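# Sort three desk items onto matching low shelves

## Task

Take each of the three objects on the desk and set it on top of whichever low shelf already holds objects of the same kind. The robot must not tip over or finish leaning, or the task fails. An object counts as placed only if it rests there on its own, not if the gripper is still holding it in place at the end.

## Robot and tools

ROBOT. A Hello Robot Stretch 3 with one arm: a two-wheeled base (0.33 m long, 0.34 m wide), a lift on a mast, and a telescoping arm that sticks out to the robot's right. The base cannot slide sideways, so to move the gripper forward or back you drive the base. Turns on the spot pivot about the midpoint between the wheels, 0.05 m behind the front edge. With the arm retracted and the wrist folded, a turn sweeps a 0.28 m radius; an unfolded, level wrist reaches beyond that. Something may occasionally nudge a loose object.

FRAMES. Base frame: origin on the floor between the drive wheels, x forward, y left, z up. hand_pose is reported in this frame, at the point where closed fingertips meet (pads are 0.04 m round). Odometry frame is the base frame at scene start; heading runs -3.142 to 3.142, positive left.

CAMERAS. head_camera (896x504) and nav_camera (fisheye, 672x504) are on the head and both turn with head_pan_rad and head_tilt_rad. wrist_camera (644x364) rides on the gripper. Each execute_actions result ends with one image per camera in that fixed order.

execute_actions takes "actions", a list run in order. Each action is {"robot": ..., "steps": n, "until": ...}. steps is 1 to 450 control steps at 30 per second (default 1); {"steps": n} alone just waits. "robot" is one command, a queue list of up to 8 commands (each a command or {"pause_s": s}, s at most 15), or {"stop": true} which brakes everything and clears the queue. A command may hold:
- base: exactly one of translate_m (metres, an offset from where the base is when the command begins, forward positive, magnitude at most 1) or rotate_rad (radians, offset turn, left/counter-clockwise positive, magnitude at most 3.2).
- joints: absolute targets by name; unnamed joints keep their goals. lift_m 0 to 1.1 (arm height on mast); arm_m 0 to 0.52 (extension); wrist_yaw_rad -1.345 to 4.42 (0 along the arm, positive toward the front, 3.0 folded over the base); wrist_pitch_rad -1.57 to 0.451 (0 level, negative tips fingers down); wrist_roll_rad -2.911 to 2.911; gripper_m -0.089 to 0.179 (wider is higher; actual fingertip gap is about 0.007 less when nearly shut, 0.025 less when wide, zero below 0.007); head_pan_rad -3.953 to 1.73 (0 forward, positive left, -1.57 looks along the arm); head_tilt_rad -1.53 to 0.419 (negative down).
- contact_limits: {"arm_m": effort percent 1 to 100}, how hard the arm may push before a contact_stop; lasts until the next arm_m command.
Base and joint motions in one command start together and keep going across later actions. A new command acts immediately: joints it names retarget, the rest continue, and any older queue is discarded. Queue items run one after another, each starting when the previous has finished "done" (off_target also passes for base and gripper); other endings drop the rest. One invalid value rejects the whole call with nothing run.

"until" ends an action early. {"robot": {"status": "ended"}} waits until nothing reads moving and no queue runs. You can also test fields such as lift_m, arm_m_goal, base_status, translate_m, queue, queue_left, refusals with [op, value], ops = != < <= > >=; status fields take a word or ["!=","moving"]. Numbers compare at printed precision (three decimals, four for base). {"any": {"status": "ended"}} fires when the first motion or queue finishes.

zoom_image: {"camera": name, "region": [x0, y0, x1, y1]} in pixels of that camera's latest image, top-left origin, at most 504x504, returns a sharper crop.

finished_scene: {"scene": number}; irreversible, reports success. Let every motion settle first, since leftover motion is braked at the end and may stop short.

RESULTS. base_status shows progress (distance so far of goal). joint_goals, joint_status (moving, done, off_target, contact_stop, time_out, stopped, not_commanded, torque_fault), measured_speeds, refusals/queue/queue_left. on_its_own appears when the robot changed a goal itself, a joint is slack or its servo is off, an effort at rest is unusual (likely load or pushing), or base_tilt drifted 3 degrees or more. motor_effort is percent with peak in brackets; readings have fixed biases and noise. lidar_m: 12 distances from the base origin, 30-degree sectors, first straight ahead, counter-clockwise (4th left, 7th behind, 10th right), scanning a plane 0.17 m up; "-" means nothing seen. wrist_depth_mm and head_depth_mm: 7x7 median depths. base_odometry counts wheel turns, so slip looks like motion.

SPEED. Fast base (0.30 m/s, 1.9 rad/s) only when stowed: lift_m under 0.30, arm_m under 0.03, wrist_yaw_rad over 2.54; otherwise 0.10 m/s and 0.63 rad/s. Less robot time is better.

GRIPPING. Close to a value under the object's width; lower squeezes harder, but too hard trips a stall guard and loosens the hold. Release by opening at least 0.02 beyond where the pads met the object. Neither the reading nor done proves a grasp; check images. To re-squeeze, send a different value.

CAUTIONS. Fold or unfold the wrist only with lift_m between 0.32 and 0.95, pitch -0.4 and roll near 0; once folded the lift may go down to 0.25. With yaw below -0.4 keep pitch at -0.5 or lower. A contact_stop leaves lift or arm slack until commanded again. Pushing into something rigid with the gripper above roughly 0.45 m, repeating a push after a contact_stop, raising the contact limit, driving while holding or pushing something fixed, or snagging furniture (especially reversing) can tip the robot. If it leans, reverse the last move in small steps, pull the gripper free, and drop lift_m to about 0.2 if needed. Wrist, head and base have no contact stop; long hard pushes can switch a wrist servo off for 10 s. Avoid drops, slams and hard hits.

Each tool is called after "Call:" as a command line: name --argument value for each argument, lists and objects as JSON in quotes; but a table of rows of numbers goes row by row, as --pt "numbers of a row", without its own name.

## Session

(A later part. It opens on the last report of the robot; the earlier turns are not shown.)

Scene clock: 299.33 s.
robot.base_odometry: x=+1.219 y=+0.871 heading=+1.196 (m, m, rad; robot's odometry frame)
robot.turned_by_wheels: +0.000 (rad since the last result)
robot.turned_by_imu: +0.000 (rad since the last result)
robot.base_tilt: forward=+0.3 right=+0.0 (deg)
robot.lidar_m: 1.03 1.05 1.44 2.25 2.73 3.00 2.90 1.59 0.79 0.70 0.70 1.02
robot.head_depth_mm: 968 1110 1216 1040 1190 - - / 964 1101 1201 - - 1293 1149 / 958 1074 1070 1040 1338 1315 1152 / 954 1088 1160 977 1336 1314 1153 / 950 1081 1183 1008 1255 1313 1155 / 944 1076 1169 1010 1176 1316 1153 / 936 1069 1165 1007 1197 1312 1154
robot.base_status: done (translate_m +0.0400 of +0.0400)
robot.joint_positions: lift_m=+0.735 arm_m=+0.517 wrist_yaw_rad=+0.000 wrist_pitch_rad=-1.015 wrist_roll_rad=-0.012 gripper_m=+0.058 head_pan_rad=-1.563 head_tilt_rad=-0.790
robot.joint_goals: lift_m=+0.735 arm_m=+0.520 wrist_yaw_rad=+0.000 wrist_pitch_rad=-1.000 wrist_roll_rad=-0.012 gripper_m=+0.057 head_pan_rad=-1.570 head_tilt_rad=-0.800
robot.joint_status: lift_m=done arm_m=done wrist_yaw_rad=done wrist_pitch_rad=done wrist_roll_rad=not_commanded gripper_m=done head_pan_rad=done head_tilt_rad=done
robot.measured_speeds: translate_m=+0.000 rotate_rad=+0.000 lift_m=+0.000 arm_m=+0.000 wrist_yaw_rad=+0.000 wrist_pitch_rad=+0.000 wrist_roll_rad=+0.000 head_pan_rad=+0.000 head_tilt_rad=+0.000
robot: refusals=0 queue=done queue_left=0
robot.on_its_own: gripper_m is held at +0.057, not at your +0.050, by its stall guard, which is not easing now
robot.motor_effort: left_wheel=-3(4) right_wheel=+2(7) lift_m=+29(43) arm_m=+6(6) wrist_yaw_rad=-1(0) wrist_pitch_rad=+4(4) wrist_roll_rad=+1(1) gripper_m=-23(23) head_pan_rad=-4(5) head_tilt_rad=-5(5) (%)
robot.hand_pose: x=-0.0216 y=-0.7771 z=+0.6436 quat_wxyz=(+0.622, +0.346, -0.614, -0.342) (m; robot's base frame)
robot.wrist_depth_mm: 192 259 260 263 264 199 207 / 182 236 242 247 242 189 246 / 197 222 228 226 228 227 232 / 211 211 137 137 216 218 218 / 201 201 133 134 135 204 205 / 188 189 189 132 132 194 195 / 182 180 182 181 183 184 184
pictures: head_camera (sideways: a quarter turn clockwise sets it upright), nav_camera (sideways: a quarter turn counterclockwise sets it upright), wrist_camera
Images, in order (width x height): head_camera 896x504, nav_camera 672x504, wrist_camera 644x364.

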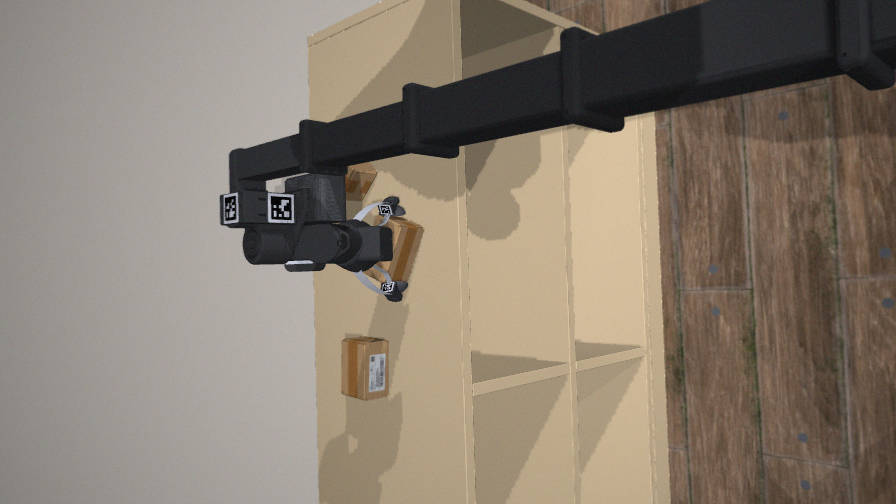

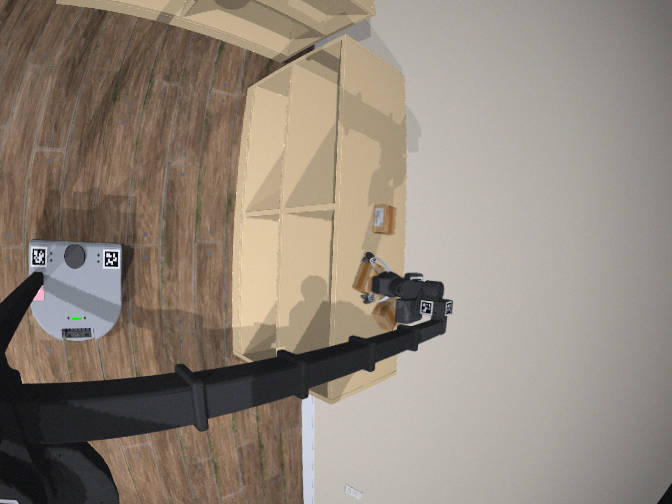

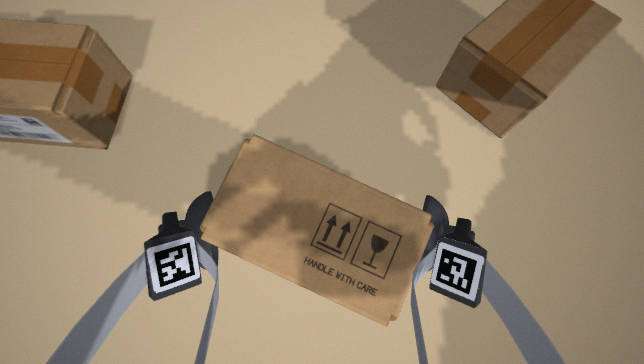

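Call:
execute_actions --actions '[{"robot":[{"joints":{"lift_m":0.725}},{"joints":{"gripper_m":0.15}},{"joints":{"lift_m":0.82}},{"joints":{"arm_m":0.0,"wrist_pitch_rad":-0.4}},{"joints":{"wrist_yaw_rad":3.0}}],"steps":450,"until":{"robot":{"status":"ended"}}},{"robot":[{"joints":{"lift_m":0.27,"gripper_m":0.04}},{"base":{"translate_m":-1.0}},{"base":{"translate_m":-1.0}},{"base":{"rotate_rad":-1.571},"joints":{"lift_m":0.88}},{"base":{"translate_m":-0.2},"joints":{"wrist_yaw_rad":0,"gripper_m":0.15,"head_tilt_rad":-0.6}}],"steps":450,"until":{"robot":{"status":"ended"}}},{"steps":450,"until":{"robot":{"status":"ended"}}}]'

Scene clock: 346.13 s.
robot.base_odometry: x=+0.300 y=-0.917 heading=-0.375 (m, m, rad; robot's odometry frame)
robot.turned_by_wheels: -1.571 (rad since the last result)
robot.turned_by_imu: -1.545 (rad since the last result)
robot.base_tilt: forward=+0.3 right=+0.0 (deg)
robot.lidar_m: 1.31 1.38 1.80 2.98 2.97 2.50 2.41 1.48 1.12 0.68 0.77 1.38
robot.head_depth_mm: 1182 1311 1389 1001 835 1534 - / 1173 1300 1393 1002 821 1501 - / 1167 1294 1378 1008 833 - - / 1166 1292 1374 1005 837 1463 1212 / 1165 1287 1373 1009 837 1431 1242 / 1153 1273 1365 1008 813 1473 1244 / 1148 1273 1357 974 816 1421 1244
robot.base_status: done (translate_m -0.2000 of -0.2000)
robot.joint_positions: lift_m=+0.880 arm_m=+0.000 wrist_yaw_rad=+0.002 wrist_pitch_rad=-0.418 wrist_roll_rad=-0.012 gripper_m=+0.150 head_pan_rad=-1.563 head_tilt_rad=-0.606
robot.joint_goals: lift_m=+0.880 arm_m=+0.000 wrist_yaw_rad=+0.000 wrist_pitch_rad=-0.400 wrist_roll_rad=-0.012 gripper_m=+0.150 head_pan_rad=-1.570 head_tilt_rad=-0.600
robot.joint_status: lift_m=done arm_m=done wrist_yaw_rad=done wrist_pitch_rad=done wrist_roll_rad=not_commanded gripper_m=done head_pan_rad=done head_tilt_rad=done
robot.measured_speeds: translate_m=+0.000 rotate_rad=+0.000 lift_m=+0.000 arm_m=+0.000 wrist_yaw_rad=+0.000 wrist_pitch_rad=+0.000 wrist_roll_rad=+0.000 head_pan_rad=+0.000 head_tilt_rad=+0.000
robot: refusals=0 queue=done queue_left=0
robot.motor_effort: left_wheel=+4(14) right_wheel=-3(7) lift_m=+42(43) arm_m=-4(5) wrist_yaw_rad=-1(2) wrist_pitch_rad=+5(5) wrist_roll_rad=+1(0) gripper_m=+0(98) head_pan_rad=-4(4) head_tilt_rad=+2(19) (%)
robot.hand_pose: x=-0.0212 y=-0.3696 z=+0.8923 quat_wxyz=(+0.696, +0.149, -0.687, -0.146) (m; robot's base frame)
robot.wrist_depth_mm: - - - - - - - / - 919 933 961 986 975 - / 631 646 654 678 675 705 702 / 495 495 517 524 513 529 525 / - 444 447 449 459 446 453 / - - - - - - - / - - - - - - -
pictures: head_camera (sideways: a quarter turn clockwise sets it upright), nav_camera (sideways: a quarter turn counterclockwise sets it upright), wrist_camera
Images, in order (width x height): head_camera 896x504, nav_camera 672x504, wrist_camera 644x364.

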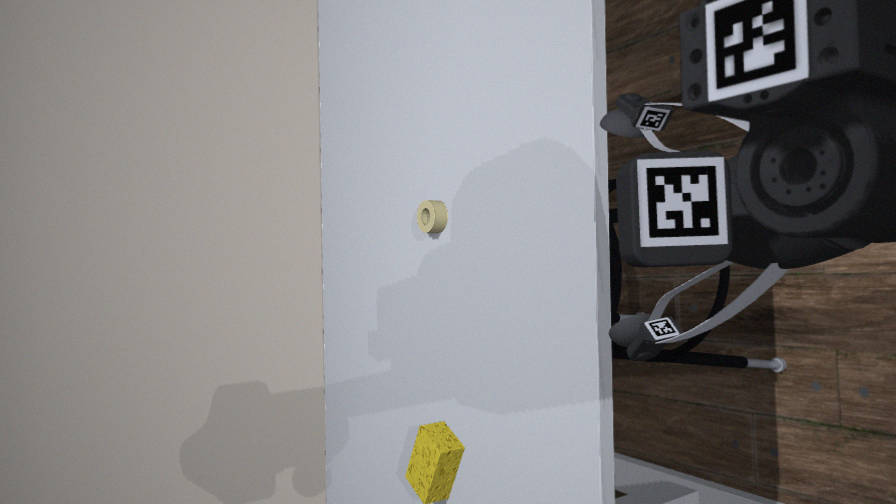

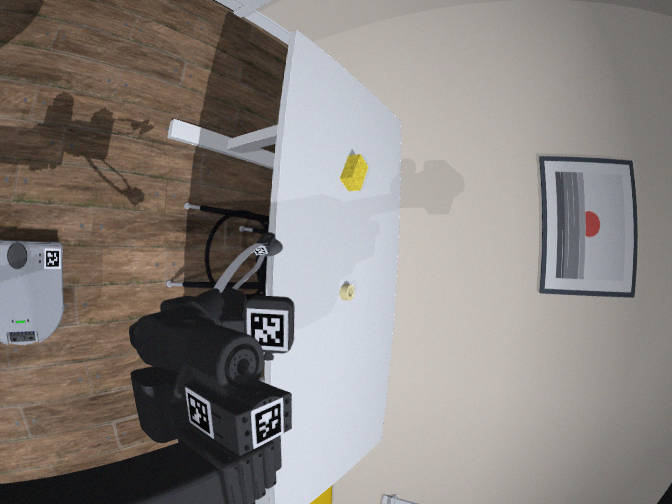

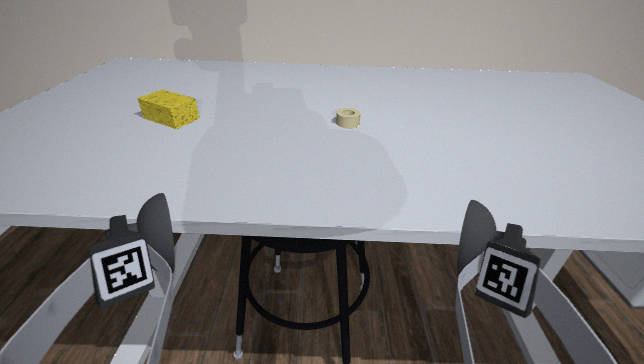

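Call:
execute_actions --actions '[{"robot":[{"base":{"translate_m":-0.05},"joints":{"arm_m":0.3,"gripper_m":0.12}},{"joints":{"lift_m":0.725}},{"joints":{"arm_m":0.42}}],"steps":450,"until":{"robot":{"status":"ended"}}}]'

Scene clock: 365.87 s.
robot.base_odometry: x=+0.254 y=-0.898 heading=-0.375 (m, m, rad; robot's odometry frame)
robot.turned_by_wheels: +0.000 (rad since the last result)
robot.turned_by_imu: +0.001 (rad since the last result)
robot.base_tilt: forward=+0.3 right=+0.0 (deg)
robot.lidar_m: 1.36 1.44 1.82 2.98 2.94 2.46 2.36 1.44 1.09 0.68 0.78 1.43
robot.head_depth_mm: 1181 1309 1391 998 836 1499 - / 1176 1311 1388 1043 - 1417 1222 / 1176 1302 1385 1146 809 1457 1240 / 1165 1290 1377 1096 809 1431 1235 / 1159 1289 1370 1010 837 1465 1245 / 1160 1278 1366 1010 814 1429 1242 / 1150 1275 1358 974 813 1467 1241
robot.base_status: done (translate_m -0.0500 of -0.0500)
robot.joint_positions: lift_m=+0.725 arm_m=+0.420 wrist_yaw_rad=+0.000 wrist_pitch_rad=-0.418 wrist_roll_rad=-0.012 gripper_m=+0.120 head_pan_rad=-1.563 head_tilt_rad=-0.606
robot.joint_goals: lift_m=+0.725 arm_m=+0.420 wrist_yaw_rad=+0.000 wrist_pitch_rad=-0.400 wrist_roll_rad=-0.012 gripper_m=+0.120 head_pan_rad=-1.570 head_tilt_rad=-0.600
robot.joint_status: lift_m=done arm_m=done wrist_yaw_rad=done wrist_pitch_rad=done wrist_roll_rad=not_commanded gripper_m=done head_pan_rad=done head_tilt_rad=done
robot.measured_speeds: translate_m=+0.000 rotate_rad=+0.000 lift_m=+0.000 arm_m=+0.000 wrist_yaw_rad=+0.000 wrist_pitch_rad=+0.000 wrist_roll_rad=+0.000 head_pan_rad=+0.000 head_tilt_rad=+0.000
robot: refusals=0 queue=done queue_left=0
robot.motor_effort: left_wheel=+4(7) right_wheel=-3(7) lift_m=+28(41) arm_m=+6(10) wrist_yaw_rad=-1(2) wrist_pitch_rad=+5(5) wrist_roll_rad=+1(1) gripper_m=+0(97) head_pan_rad=-4(4) head_tilt_rad=+3(1) (%)
robot.hand_pose: x=-0.0214 y=-0.7890 z=+0.7378 quat_wxyz=(+0.696, +0.148, -0.687, -0.146) (m; robot's base frame)
robot.wrist_depth_mm: 635 634 650 648 646 648 653 / 412 415 425 441 445 454 472 / 295 300 308 292 315 318 326 / 229 235 235 230 241 244 248 / 190 195 194 195 196 200 202 / 161 158 163 164 165 174 169 / - 141 141 141 142 144 145
pictures: head_camera (sideways: a quarter turn clockwise sets it upright), nav_camera (sideways: a quarter turn counterclockwise sets it upright), wrist_camera
Images, in order (width x height): head_camera 896x504, nav_camera 672x504, wrist_camera 644x364.

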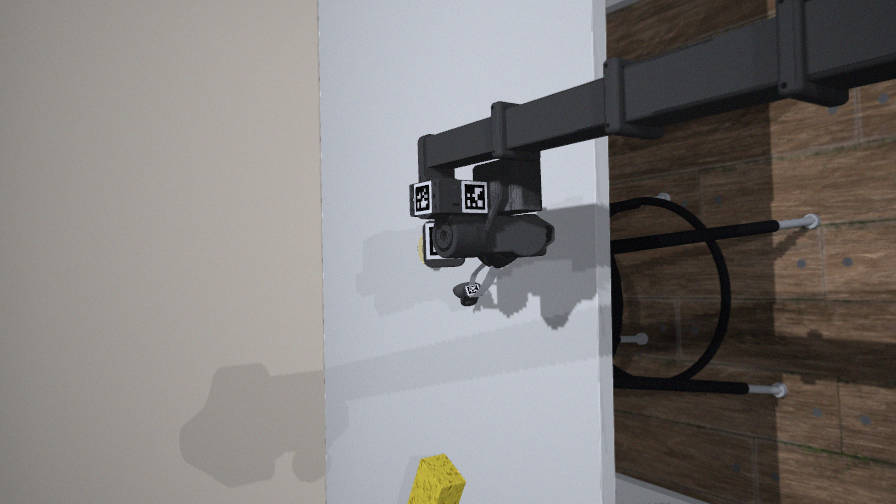

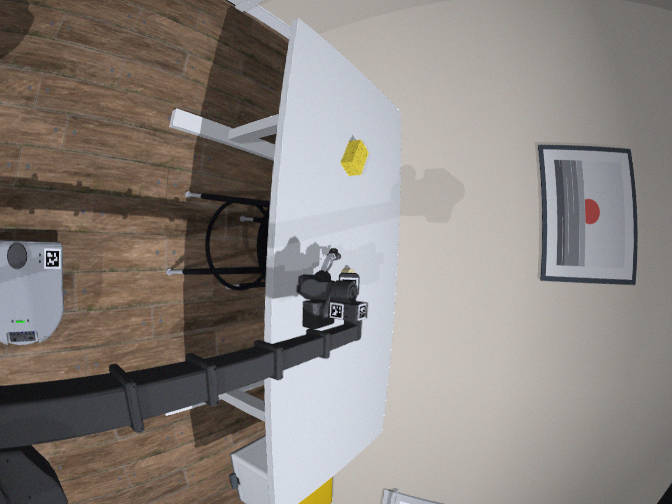

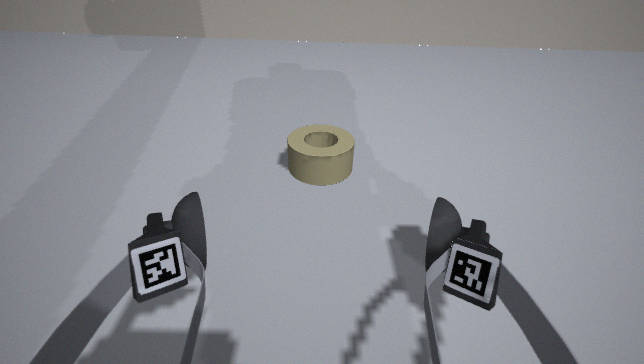

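Call:
execute_actions --actions '[{"robot":[{"joints":{"arm_m":0.52,"lift_m":0.716}}],"steps":450,"until":{"robot":{"status":"ended"}}}]'

Scene clock: 372.00 s.
robot.base_odometry: x=+0.254 y=-0.898 heading=-0.375 (m, m, rad; robot's odometry frame)
robot.turned_by_wheels: +0.000 (rad since the last result)
robot.turned_by_imu: +0.001 (rad since the last result)
robot.base_tilt: forward=+0.2 right=+0.0 (deg)
robot.lidar_m: 1.36 1.44 1.83 2.97 2.94 2.46 2.36 1.44 1.09 0.68 0.78 1.43
robot.head_depth_mm: 1183 1311 1396 1000 835 1491 - / 1176 1305 1395 1046 - 1426 1218 / 1171 1295 1390 - 836 1459 1236 / 1165 1287 1378 930 838 1422 1239 / 1155 1278 1373 1008 840 1471 1239 / 1159 1284 1362 1010 813 1426 1237 / 1155 1272 1357 971 815 1468 1245
robot.base_status: done (translate_m -0.0500 of -0.0500)
robot.joint_positions: lift_m=+0.716 arm_m=+0.517 wrist_yaw_rad=+0.000 wrist_pitch_rad=-0.392 wrist_roll_rad=-0.012 gripper_m=+0.120 head_pan_rad=-1.563 head_tilt_rad=-0.606
robot.joint_goals: lift_m=+0.716 arm_m=+0.520 wrist_yaw_rad=+0.000 wrist_pitch_rad=-0.400 wrist_roll_rad=-0.012 gripper_m=+0.120 head_pan_rad=-1.570 head_tilt_rad=-0.600
robot.joint_status: lift_m=done arm_m=done wrist_yaw_rad=done wrist_pitch_rad=done wrist_roll_rad=not_commanded gripper_m=done head_pan_rad=done head_tilt_rad=done
robot.measured_speeds: translate_m=+0.000 rotate_rad=+0.000 lift_m=+0.000 arm_m=+0.000 wrist_yaw_rad=+0.000 wrist_pitch_rad=+0.000 wrist_roll_rad=+0.000 head_pan_rad=+0.000 head_tilt_rad=+0.000
robot: refusals=0 queue=done queue_left=0
robot.motor_effort: left_wheel=+4(3) right_wheel=-3(3) lift_m=+23(29) arm_m=+8(9) wrist_yaw_rad=-1(1) wrist_pitch_rad=-2(5) wrist_roll_rad=+1(0) gripper_m=+0(0) head_pan_rad=-4(4) head_tilt_rad=+2(3) (%)
robot.hand_pose: x=-0.0214 y=-0.8898 z=+0.7350 quat_wxyz=(+0.698, +0.139, -0.689, -0.137) (m; robot's base frame)
robot.wrist_depth_mm: 567 563 567 564 563 552 562 / 432 442 454 470 474 491 501 / 302 309 312 315 321 326 331 / 232 233 238 239 242 248 248 / 188 191 189 165 194 198 197 / 158 154 159 146 163 166 166 / - 136 137 139 139 140 142
pictures: head_camera (sideways: a quarter turn clockwise sets it upright), nav_camera (sideways: a quarter turn counterclockwise sets it upright), wrist_camera
Images, in order (width x height): head_camera 896x504, nav_camera 672x504, wrist_camera 644x364.

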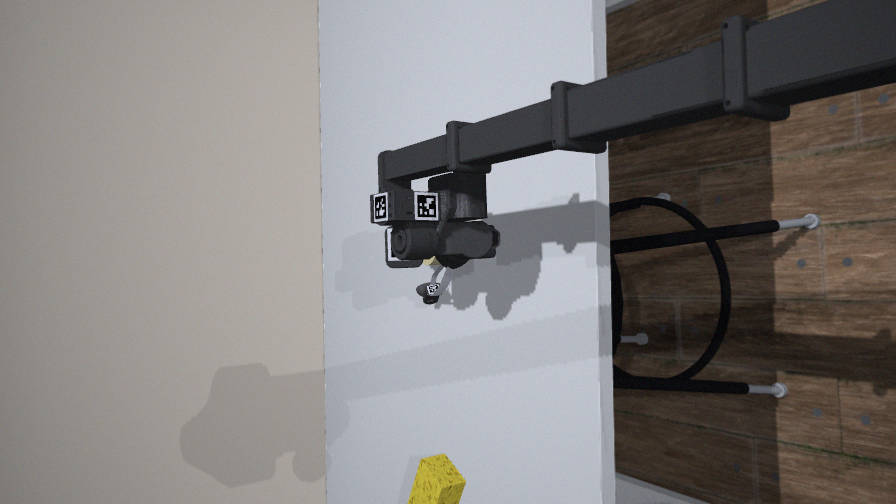

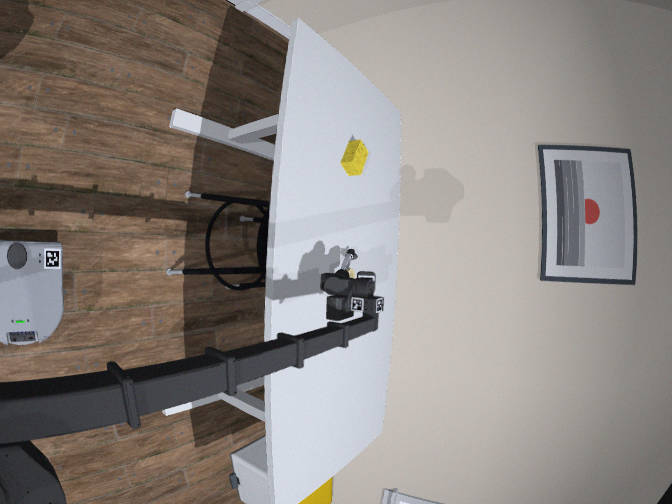

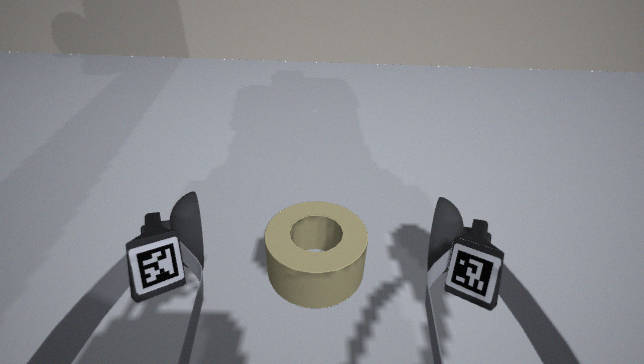

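Call:
execute_actions --actions '[{"robot":[{"joints":{"lift_m":0.722}},{"joints":{"gripper_m":0.02}},{"pause_s":0.5},{"joints":{"lift_m":0.8}},{"joints":{"arm_m":0.0,"head_pan_rad":1.2,"head_tilt_rad":-0.4}}],"steps":450,"until":{"robot":{"status":"ended"}}}]'

Scene clock: 386.53 s.
robot.base_odometry: x=+0.254 y=-0.898 heading=-0.375 (m, m, rad; robot's odometry frame)
robot.turned_by_wheels: +0.000 (rad since the last result)
robot.turned_by_imu: +0.002 (rad since the last result)
robot.base_tilt: forward=+0.3 right=+0.0 (deg)
robot.lidar_m: 1.36 1.44 1.82 2.97 2.94 2.46 2.36 1.44 1.09 0.68 0.79 1.43
robot.head_depth_mm: 1793 1863 1978 2060 2116 1726 1399 / 2039 2170 2289 2073 2164 1728 1398 / 2422 2600 2636 2132 2174 1743 1403 / 2925 3186 3148 2787 2289 1742 1401 / 3134 3361 3503 3155 2299 1735 1400 / 2999 3200 3351 3160 2295 1743 1404 / 2897 3083 3256 3131 2308 1755 1414
robot.base_status: done (translate_m -0.0500 of -0.0500)
robot.joint_positions: lift_m=+0.800 arm_m=+0.000 wrist_yaw_rad=+0.000 wrist_pitch_rad=-0.418 wrist_roll_rad=-0.012 gripper_m=+0.021 head_pan_rad=+1.193 head_tilt_rad=-0.408
robot.joint_goals: lift_m=+0.800 arm_m=+0.000 wrist_yaw_rad=+0.000 wrist_pitch_rad=-0.400 wrist_roll_rad=-0.012 gripper_m=+0.020 head_pan_rad=+1.200 head_tilt_rad=-0.400
robot.joint_status: lift_m=done arm_m=done wrist_yaw_rad=done wrist_pitch_rad=done wrist_roll_rad=not_commanded gripper_m=done head_pan_rad=done head_tilt_rad=done
robot.measured_speeds: translate_m=+0.000 rotate_rad=+0.000 lift_m=+0.000 arm_m=+0.000 wrist_yaw_rad=+0.000 wrist_pitch_rad=+0.000 wrist_roll_rad=+0.000 head_pan_rad=+0.000 head_tilt_rad=+0.000
robot: refusals=0 queue=done queue_left=0
robot.motor_effort: left_wheel=+3(4) right_wheel=-3(3) lift_m=+42(43) arm_m=-4(3) wrist_yaw_rad=-1(0) wrist_pitch_rad=+5(5) wrist_roll_rad=+1(1) gripper_m=-17(100) head_pan_rad=+3(39) head_tilt_rad=+3(18) (%)
robot.hand_pose: x=-0.0214 y=-0.3697 z=+0.8124 quat_wxyz=(+0.696, +0.148, -0.687, -0.146) (m; robot's base frame)
robot.wrist_depth_mm: - - - - - - - / 643 616 662 677 725 712 744 / 467 477 480 477 493 499 504 / - 406 397 393 396 400 394 / - - - 168 - - - / - - - 143 - - - / 975 928 - 968 995 989 -
pictures: head_camera (sideways: a quarter turn clockwise sets it upright), nav_camera (sideways: a quarter turn counterclockwise sets it upright), wrist_camera
Images, in order (width x height): head_camera 896x504, nav_camera 672x504, wrist_camera 644x364.

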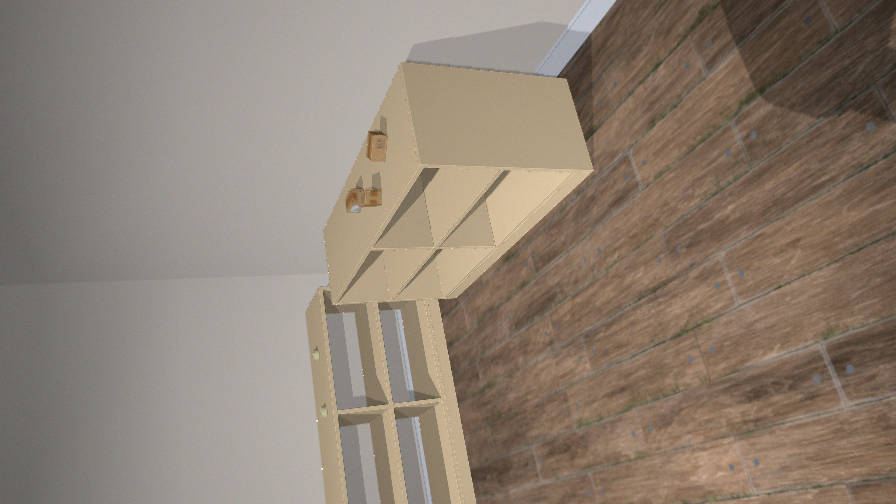

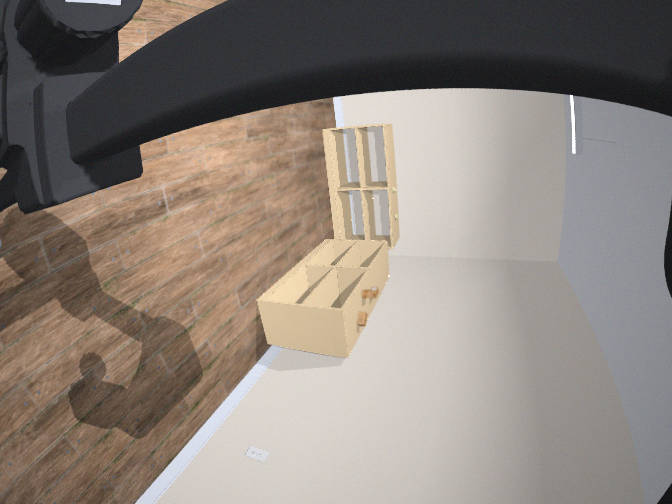

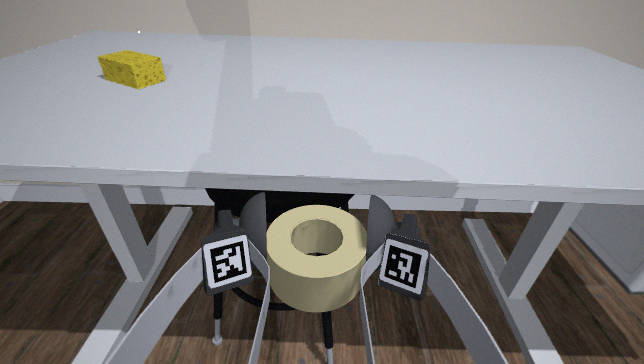

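Call:
execute_actions --actions '[{"robot":[{"base":{"rotate_rad":1.571}},{"base":{"translate_m":1.0}},{"base":{"translate_m":1.0}},{"base":{"translate_m":0.33}},{"base":{"rotate_rad":1.571},"joints":{"head_pan_rad":-1.57,"head_tilt_rad":-0.7}}],"steps":450,"until":{"robot":{"status":"ended"}}},{"steps":450,"until":{"robot":{"status":"ended"}}}]'

Scene clock: 433.83 s.
robot.base_odometry: x=+1.106 y=+1.267 heading=+1.196 (m, m, rad; robot's odometry frame)
robot.turned_by_wheels: +1.571 (rad since the last result)
robot.turned_by_imu: +1.555 (rad since the last result)
robot.base_tilt: forward=+4.2 right=-1.2 (deg)
robot.lidar_m: 0.67 1.10 1.04 2.00 2.27 3.34 2.97 1.95 1.18 0.94 1.03 0.82
robot.head_depth_mm: 1355 1413 1495 1525 1241 1351 1393 / 1557 1634 1729 1709 1370 1403 1385 / 1819 1931 2075 1739 1745 1669 1405 / 2191 2388 2551 2009 2051 1738 1402 / 2238 2381 2552 2678 2291 1749 1405 / 2136 2281 2434 2313 2269 1737 1412 / 2037 2179 2319 2287 2220 1754 1411
robot.base_status: moving (translate_m +0.3269 of +0.3300)
robot.joint_positions: lift_m=+0.800 arm_m=+0.000 wrist_yaw_rad=+0.000 wrist_pitch_rad=-0.418 wrist_roll_rad=-0.012 gripper_m=+0.021 head_pan_rad=+1.193 head_tilt_rad=-0.408
robot.joint_goals: lift_m=+0.800 arm_m=+0.000 wrist_yaw_rad=+0.000 wrist_pitch_rad=-0.400 wrist_roll_rad=-0.012 gripper_m=+0.020 head_pan_rad=+1.200 head_tilt_rad=-0.400
robot.joint_status: lift_m=done arm_m=done wrist_yaw_rad=done wrist_pitch_rad=done wrist_roll_rad=not_commanded gripper_m=done head_pan_rad=done head_tilt_rad=done
robot.measured_speeds: translate_m=+0.033 rotate_rad=+0.000 lift_m=+0.000 arm_m=+0.000 wrist_yaw_rad=+0.000 wrist_pitch_rad=+0.000 wrist_roll_rad=+0.000 head_pan_rad=+0.000 head_tilt_rad=+0.000
robot: refusals=0 queue=running queue_left=1
robot.motor_effort: left_wheel=-3(9) right_wheel=+2(6) lift_m=+42(42) arm_m=-4(4) wrist_yaw_rad=-1(1) wrist_pitch_rad=+5(5) wrist_roll_rad=+1(1) gripper_m=-16(16) head_pan_rad=+2(3) head_tilt_rad=+3(2) (%)
robot.hand_pose: x=-0.0214 y=-0.3697 z=+0.8124 quat_wxyz=(+0.696, +0.148, -0.687, -0.146) (m; robot's base frame)
robot.wrist_depth_mm: - - - - - 989 984 / - - - - - - - / 987 904 823 864 821 877 863 / - - - - - - 968 / - - - 167 - - - / - - - 143 - - - / 887 970 987 978 983 - -
pictures: head_camera (sideways: a quarter turn clockwise sets it upright), nav_camera (sideways: a quarter turn counterclockwise sets it upright), wrist_camera
Images, in order (width x height): head_camera 896x504, nav_camera 672x504, wrist_camera 644x364.

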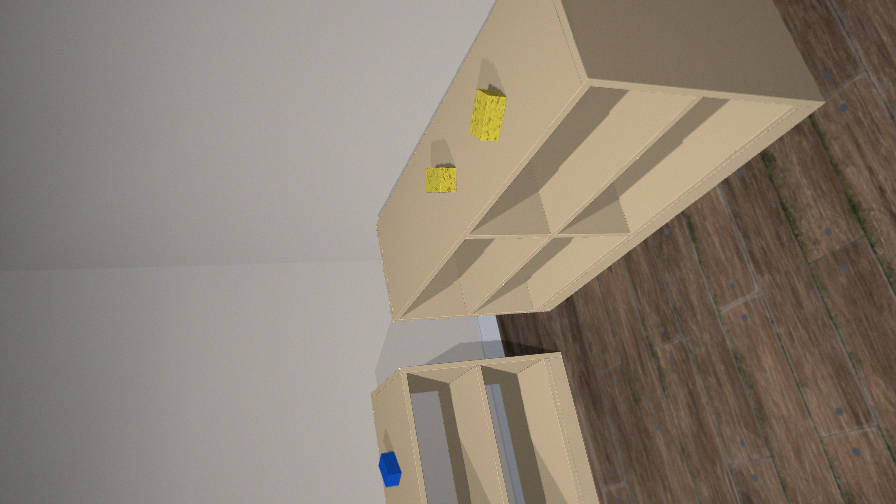

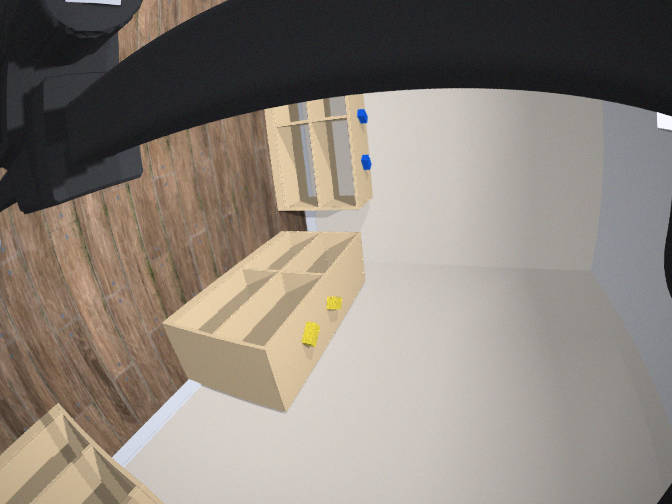

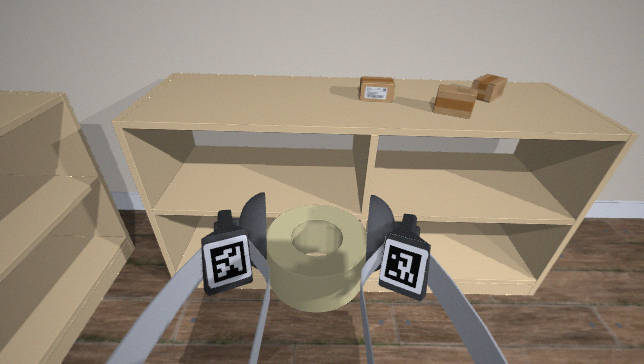

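Call:
execute_actions --actions '[{"steps":450,"until":{"robot":{"status":"ended"}}}]'

Scene clock: 438.27 s.
robot.base_odometry: x=+1.107 y=+1.270 heading=+2.767 (m, m, rad; robot's odometry frame)
robot.turned_by_wheels: +1.571 (rad since the last result)
robot.turned_by_imu: +1.553 (rad since the last result)
robot.base_tilt: forward=+0.3 right=+0.0 (deg)
robot.lidar_m: 2.00 2.12 3.32 2.97 1.96 1.19 0.94 1.03 0.82 0.67 1.10 1.04
robot.head_depth_mm: 924 1044 1194 1065 1169 1319 - / 919 1031 1182 1061 1174 1325 - / 914 1028 1172 1066 1167 1322 - / 908 1020 1166 1065 1142 1306 1166 / 904 1013 1158 1106 1142 1331 1195 / 897 1008 1148 1337 1550 1383 1197 / 894 1002 1134 1328 1537 1387 1198
robot.base_status: done (rotate_rad +1.5709 of +1.5710)
robot.joint_positions: lift_m=+0.800 arm_m=+0.000 wrist_yaw_rad=+0.000 wrist_pitch_rad=-0.418 wrist_roll_rad=-0.012 gripper_m=+0.021 head_pan_rad=-1.563 head_tilt_rad=-0.691
robot.joint_goals: lift_m=+0.800 arm_m=+0.000 wrist_yaw_rad=+0.000 wrist_pitch_rad=-0.400 wrist_roll_rad=-0.012 gripper_m=+0.020 head_pan_rad=-1.570 head_tilt_rad=-0.700
robot.joint_status: lift_m=done arm_m=done wrist_yaw_rad=done wrist_pitch_rad=done wrist_roll_rad=not_commanded gripper_m=done head_pan_rad=done head_tilt_rad=done
robot.measured_speeds: translate_m=+0.000 rotate_rad=+0.000 lift_m=+0.000 arm_m=+0.000 wrist_yaw_rad=+0.000 wrist_pitch_rad=+0.000 wrist_roll_rad=+0.000 head_pan_rad=+0.000 head_tilt_rad=+0.000
robot: refusals=0 queue=done queue_left=0
robot.motor_effort: left_wheel=-2(10) right_wheel=+2(6) lift_m=+42(42) arm_m=-4(4) wrist_yaw_rad=-1(1) wrist_pitch_rad=+5(5) wrist_roll_rad=+1(1) gripper_m=-17(17) head_pan_rad=-4(41) head_tilt_rad=-4(23) (%)
robot.hand_pose: x=-0.0214 y=-0.3697 z=+0.8124 quat_wxyz=(+0.696, +0.148, -0.687, -0.146) (m; robot's base frame)
robot.wrist_depth_mm: 776 766 788 765 753 752 765 / 810 825 824 816 837 833 864 / 908 918 891 731 768 749 776 / 956 - - 563 585 577 578 / - - - 168 877 783 821 / 997 - - 143 768 729 755 / 961 986 933 904 894 868 910
pictures: head_camera (sideways: a quarter turn clockwise sets it upright), nav_camera (sideways: a quarter turn counterclockwise sets it upright), wrist_camera
Images, in order (width x height): head_camera 896x504, nav_camera 672x504, wrist_camera 644x364.

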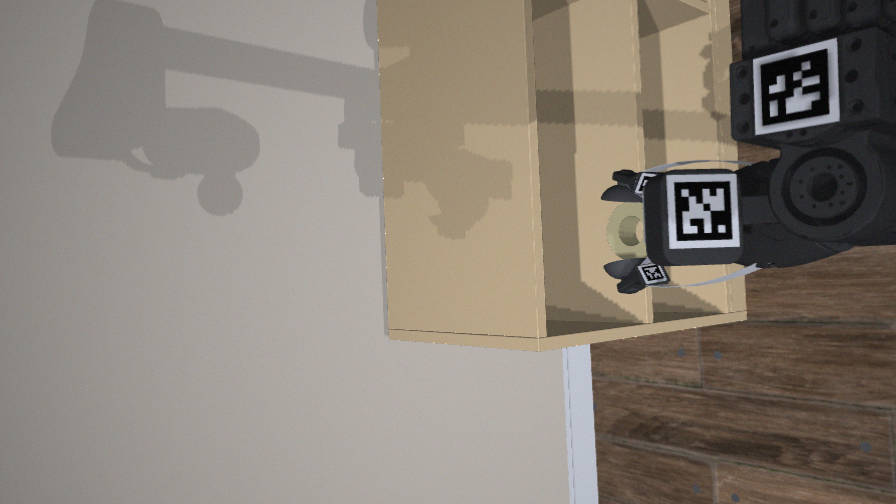

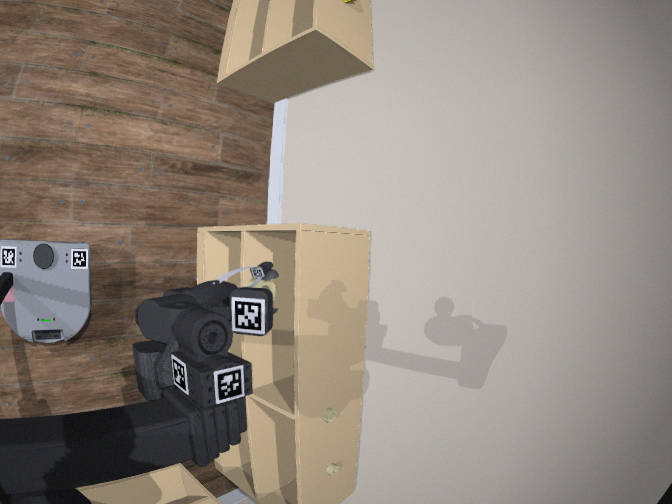

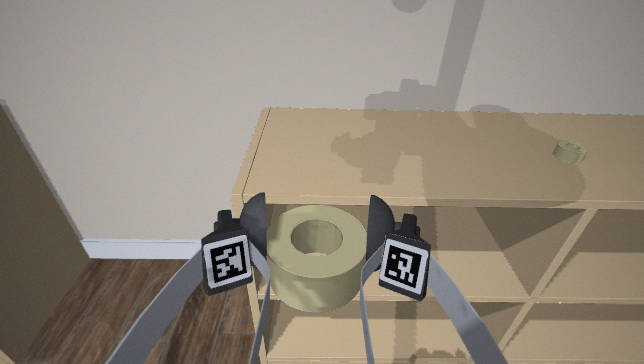

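Call:
execute_actions --actions '[{"robot":[{"base":{"translate_m":-0.1},"joints":{"arm_m":0.47}},{"joints":{"lift_m":0.625}}],"steps":450,"until":{"robot":{"status":"ended"}}}]'

Scene clock: 449.60 s.
robot.base_odometry: x=+1.200 y=+1.233 heading=+2.767 (m, m, rad; robot's odometry frame)
robot.turned_by_wheels: +0.000 (rad since the last result)
robot.turned_by_imu: +0.002 (rad since the last result)
robot.base_tilt: forward=+0.2 right=-0.1 (deg)
robot.lidar_m: 2.10 2.21 3.45 2.97 1.81 1.11 0.84 0.94 0.77 0.84 0.70 1.11
robot.head_depth_mm: 926 1042 1198 1066 1102 1310 1203 / 920 1037 1190 1063 1171 - 1169 / 914 1033 1175 - 1173 1322 1190 / 909 1023 1170 1107 1145 1314 1189 / 905 1013 1156 1073 1142 1302 1194 / 900 1009 1145 1148 1133 1324 1195 / 896 1004 1141 1327 1539 1393 1191
robot.base_status: done (translate_m -0.1000 of -0.1000)
robot.joint_positions: lift_m=+0.625 arm_m=+0.470 wrist_yaw_rad=+0.000 wrist_pitch_rad=-0.418 wrist_roll_rad=-0.012 gripper_m=+0.021 head_pan_rad=-1.563 head_tilt_rad=-0.691
robot.joint_goals: lift_m=+0.625 arm_m=+0.470 wrist_yaw_rad=+0.000 wrist_pitch_rad=-0.400 wrist_roll_rad=-0.012 gripper_m=+0.020 head_pan_rad=-1.570 head_tilt_rad=-0.700
robot.joint_status: lift_m=done arm_m=done wrist_yaw_rad=done wrist_pitch_rad=done wrist_roll_rad=not_commanded gripper_m=done head_pan_rad=done head_tilt_rad=done
robot.measured_speeds: translate_m=+0.000 rotate_rad=+0.000 lift_m=+0.000 arm_m=+0.000 wrist_yaw_rad=+0.000 wrist_pitch_rad=+0.000 wrist_roll_rad=+0.000 head_pan_rad=+0.000 head_tilt_rad=+0.000
robot: refusals=0 queue=done queue_left=0
robot.motor_effort: left_wheel=-3(10) right_wheel=+2(4) lift_m=+28(42) arm_m=+6(5) wrist_yaw_rad=-1(1) wrist_pitch_rad=+5(5) wrist_roll_rad=+0(1) gripper_m=-16(16) head_pan_rad=-3(3) head_tilt_rad=-4(4) (%)
robot.hand_pose: x=-0.0215 y=-0.8390 z=+0.6379 quat_wxyz=(+0.696, +0.148, -0.687, -0.146) (m; robot's base frame)
robot.wrist_depth_mm: 327 325 328 329 329 328 333 / 353 357 361 362 358 361 361 / 378 325 324 331 336 343 354 / 248 251 255 257 261 261 263 / 204 205 208 167 220 214 215 / 172 173 168 143 172 179 181 / 149 150 151 152 154 154 155
pictures: head_camera (sideways: a quarter turn clockwise sets it upright), nav_camera (sideways: a quarter turn counterclockwise sets it upright), wrist_camera
Images, in order (width x height): head_camera 896x504, nav_camera 672x504, wrist_camera 644x364.

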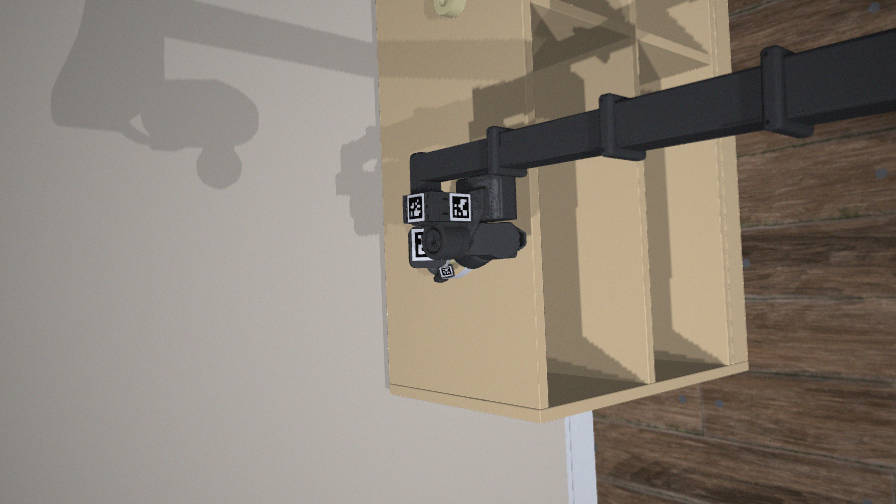

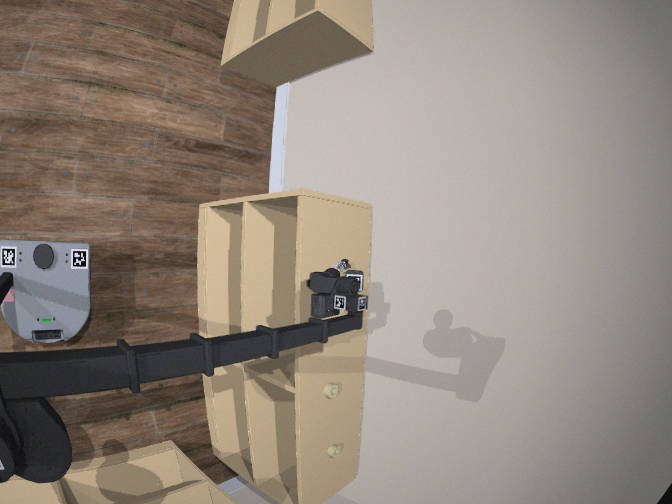

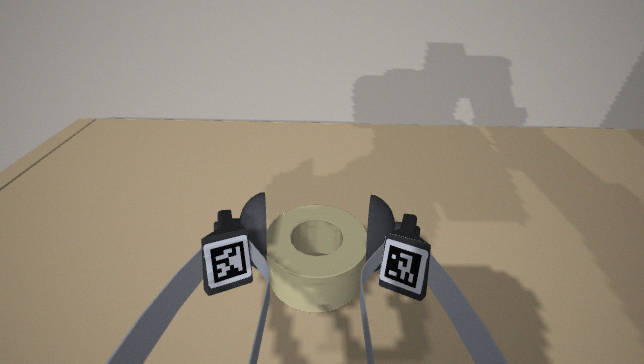

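Call:
execute_actions --actions '[{"robot":[{"joints":{"lift_m":0.613}},{"joints":{"gripper_m":0.12}},{"joints":{"lift_m":0.7}},{"joints":{"arm_m":0.0}},{"joints":{"wrist_yaw_rad":3.0}},{"joints":{"lift_m":0.27,"gripper_m":0.04}},{"base":{"rotate_rad":1.571}}],"steps":450,"until":{"robot":{"status":"ended"}}},{"steps":300,"until":{"robot":{"status":"ended"}}},{"robot":[{"base":{"translate_m":1.0}},{"base":{"translate_m":1.0}},{"base":{"translate_m":0.36}},{"base":{"rotate_rad":1.571},"joints":{"lift_m":0.88}},{"base":{"translate_m":0.27},"joints":{"wrist_yaw_rad":0,"gripper_m":0.16,"head_tilt_rad":-0.6}}],"steps":450,"until":{"robot":{"status":"ended"}}},{"steps":450,"until":{"robot":{"status":"ended"}}}]'

Scene clock: 506.40 s.
robot.base_odometry: x=+0.587 y=-1.062 heading=-0.375 (m, m, rad; robot's odometry frame)
robot.turned_by_wheels: +3.142 (rad since the last result)
robot.turned_by_imu: +3.104 (rad since the last result)
robot.base_tilt: forward=+0.2 right=+0.0 (deg)
robot.lidar_m: 1.04 1.10 1.45 2.29 3.49 2.81 2.68 1.28 0.73 0.71 0.90 1.11
robot.head_depth_mm: 1159 1276 1368 1002 808 1529 - / 1148 1273 1362 1003 809 1489 - / 1141 1259 1341 1007 808 - - / 1131 1249 1331 978 784 - 1210 / 1119 1242 1333 967 786 1466 1236 / 1109 1226 1328 1011 787 1391 1216 / 1105 1216 1320 1014 788 1466 1246
robot.base_status: done (translate_m +0.2700 of +0.2700)
robot.joint_positions: lift_m=+0.880 arm_m=+0.000 wrist_yaw_rad=+0.002 wrist_pitch_rad=-0.416 wrist_roll_rad=-0.012 gripper_m=+0.160 head_pan_rad=-1.563 head_tilt_rad=-0.606
robot.joint_goals: lift_m=+0.880 arm_m=+0.000 wrist_yaw_rad=+0.000 wrist_pitch_rad=-0.400 wrist_roll_rad=-0.012 gripper_m=+0.160 head_pan_rad=-1.570 head_tilt_rad=-0.600
robot.joint_status: lift_m=done arm_m=done wrist_yaw_rad=done wrist_pitch_rad=done wrist_roll_rad=not_commanded gripper_m=done head_pan_rad=done head_tilt_rad=done
robot.measured_speeds: translate_m=+0.000 rotate_rad=+0.000 lift_m=+0.000 arm_m=+0.000 wrist_yaw_rad=+0.000 wrist_pitch_rad=+0.000 wrist_roll_rad=+0.000 head_pan_rad=+0.000 head_tilt_rad=+0.000
robot: refusals=0 queue=done queue_left=0
robot.motor_effort: left_wheel=-3(12) right_wheel=+2(9) lift_m=+41(43) arm_m=-4(3) wrist_yaw_rad=-2(5) wrist_pitch_rad=+5(5) wrist_roll_rad=+1(1) gripper_m=+1(98) head_pan_rad=-4(4) head_tilt_rad=+2(14) (%)
robot.hand_pose: x=-0.0211 y=-0.3699 z=+0.8928 quat_wxyz=(+0.696, +0.148, -0.687, -0.145) (m; robot's base frame)
robot.wrist_depth_mm: 959 998 - - - - - / - - 909 948 967 - - / - 659 634 635 696 690 696 / 519 497 507 512 512 526 535 / 406 427 420 418 419 448 427 / - - - - - - - / - - - - - - -
pictures: head_camera (sideways: a quarter turn clockwise sets it upright), nav_camera (sideways: a quarter turn counterclockwise sets it upright), wrist_camera
Images, in order (width x height): head_camera 896x504, nav_camera 672x504, wrist_camera 644x364.

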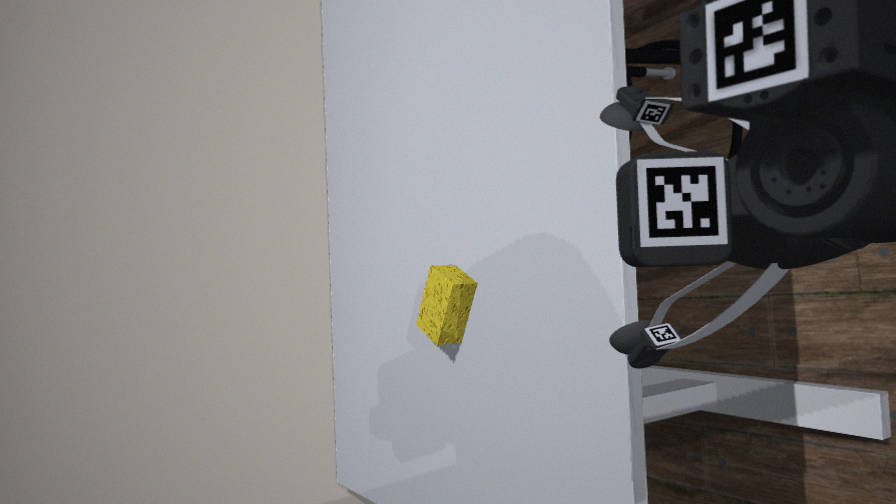

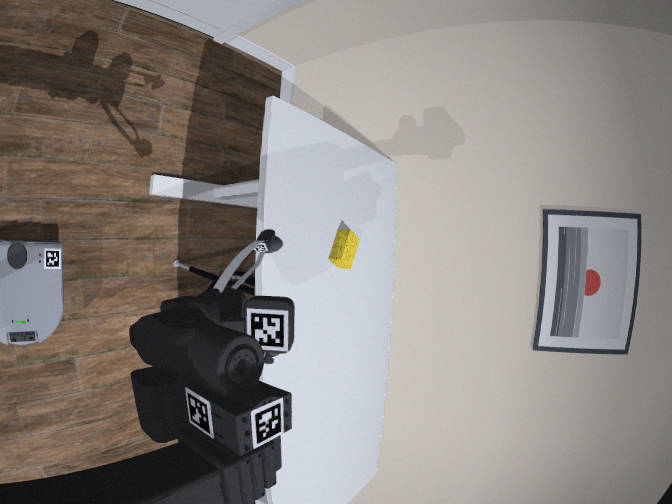

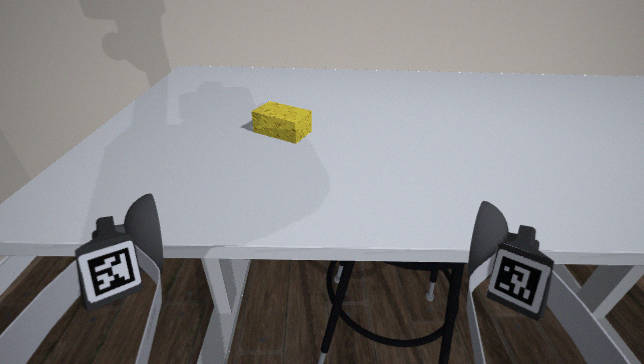

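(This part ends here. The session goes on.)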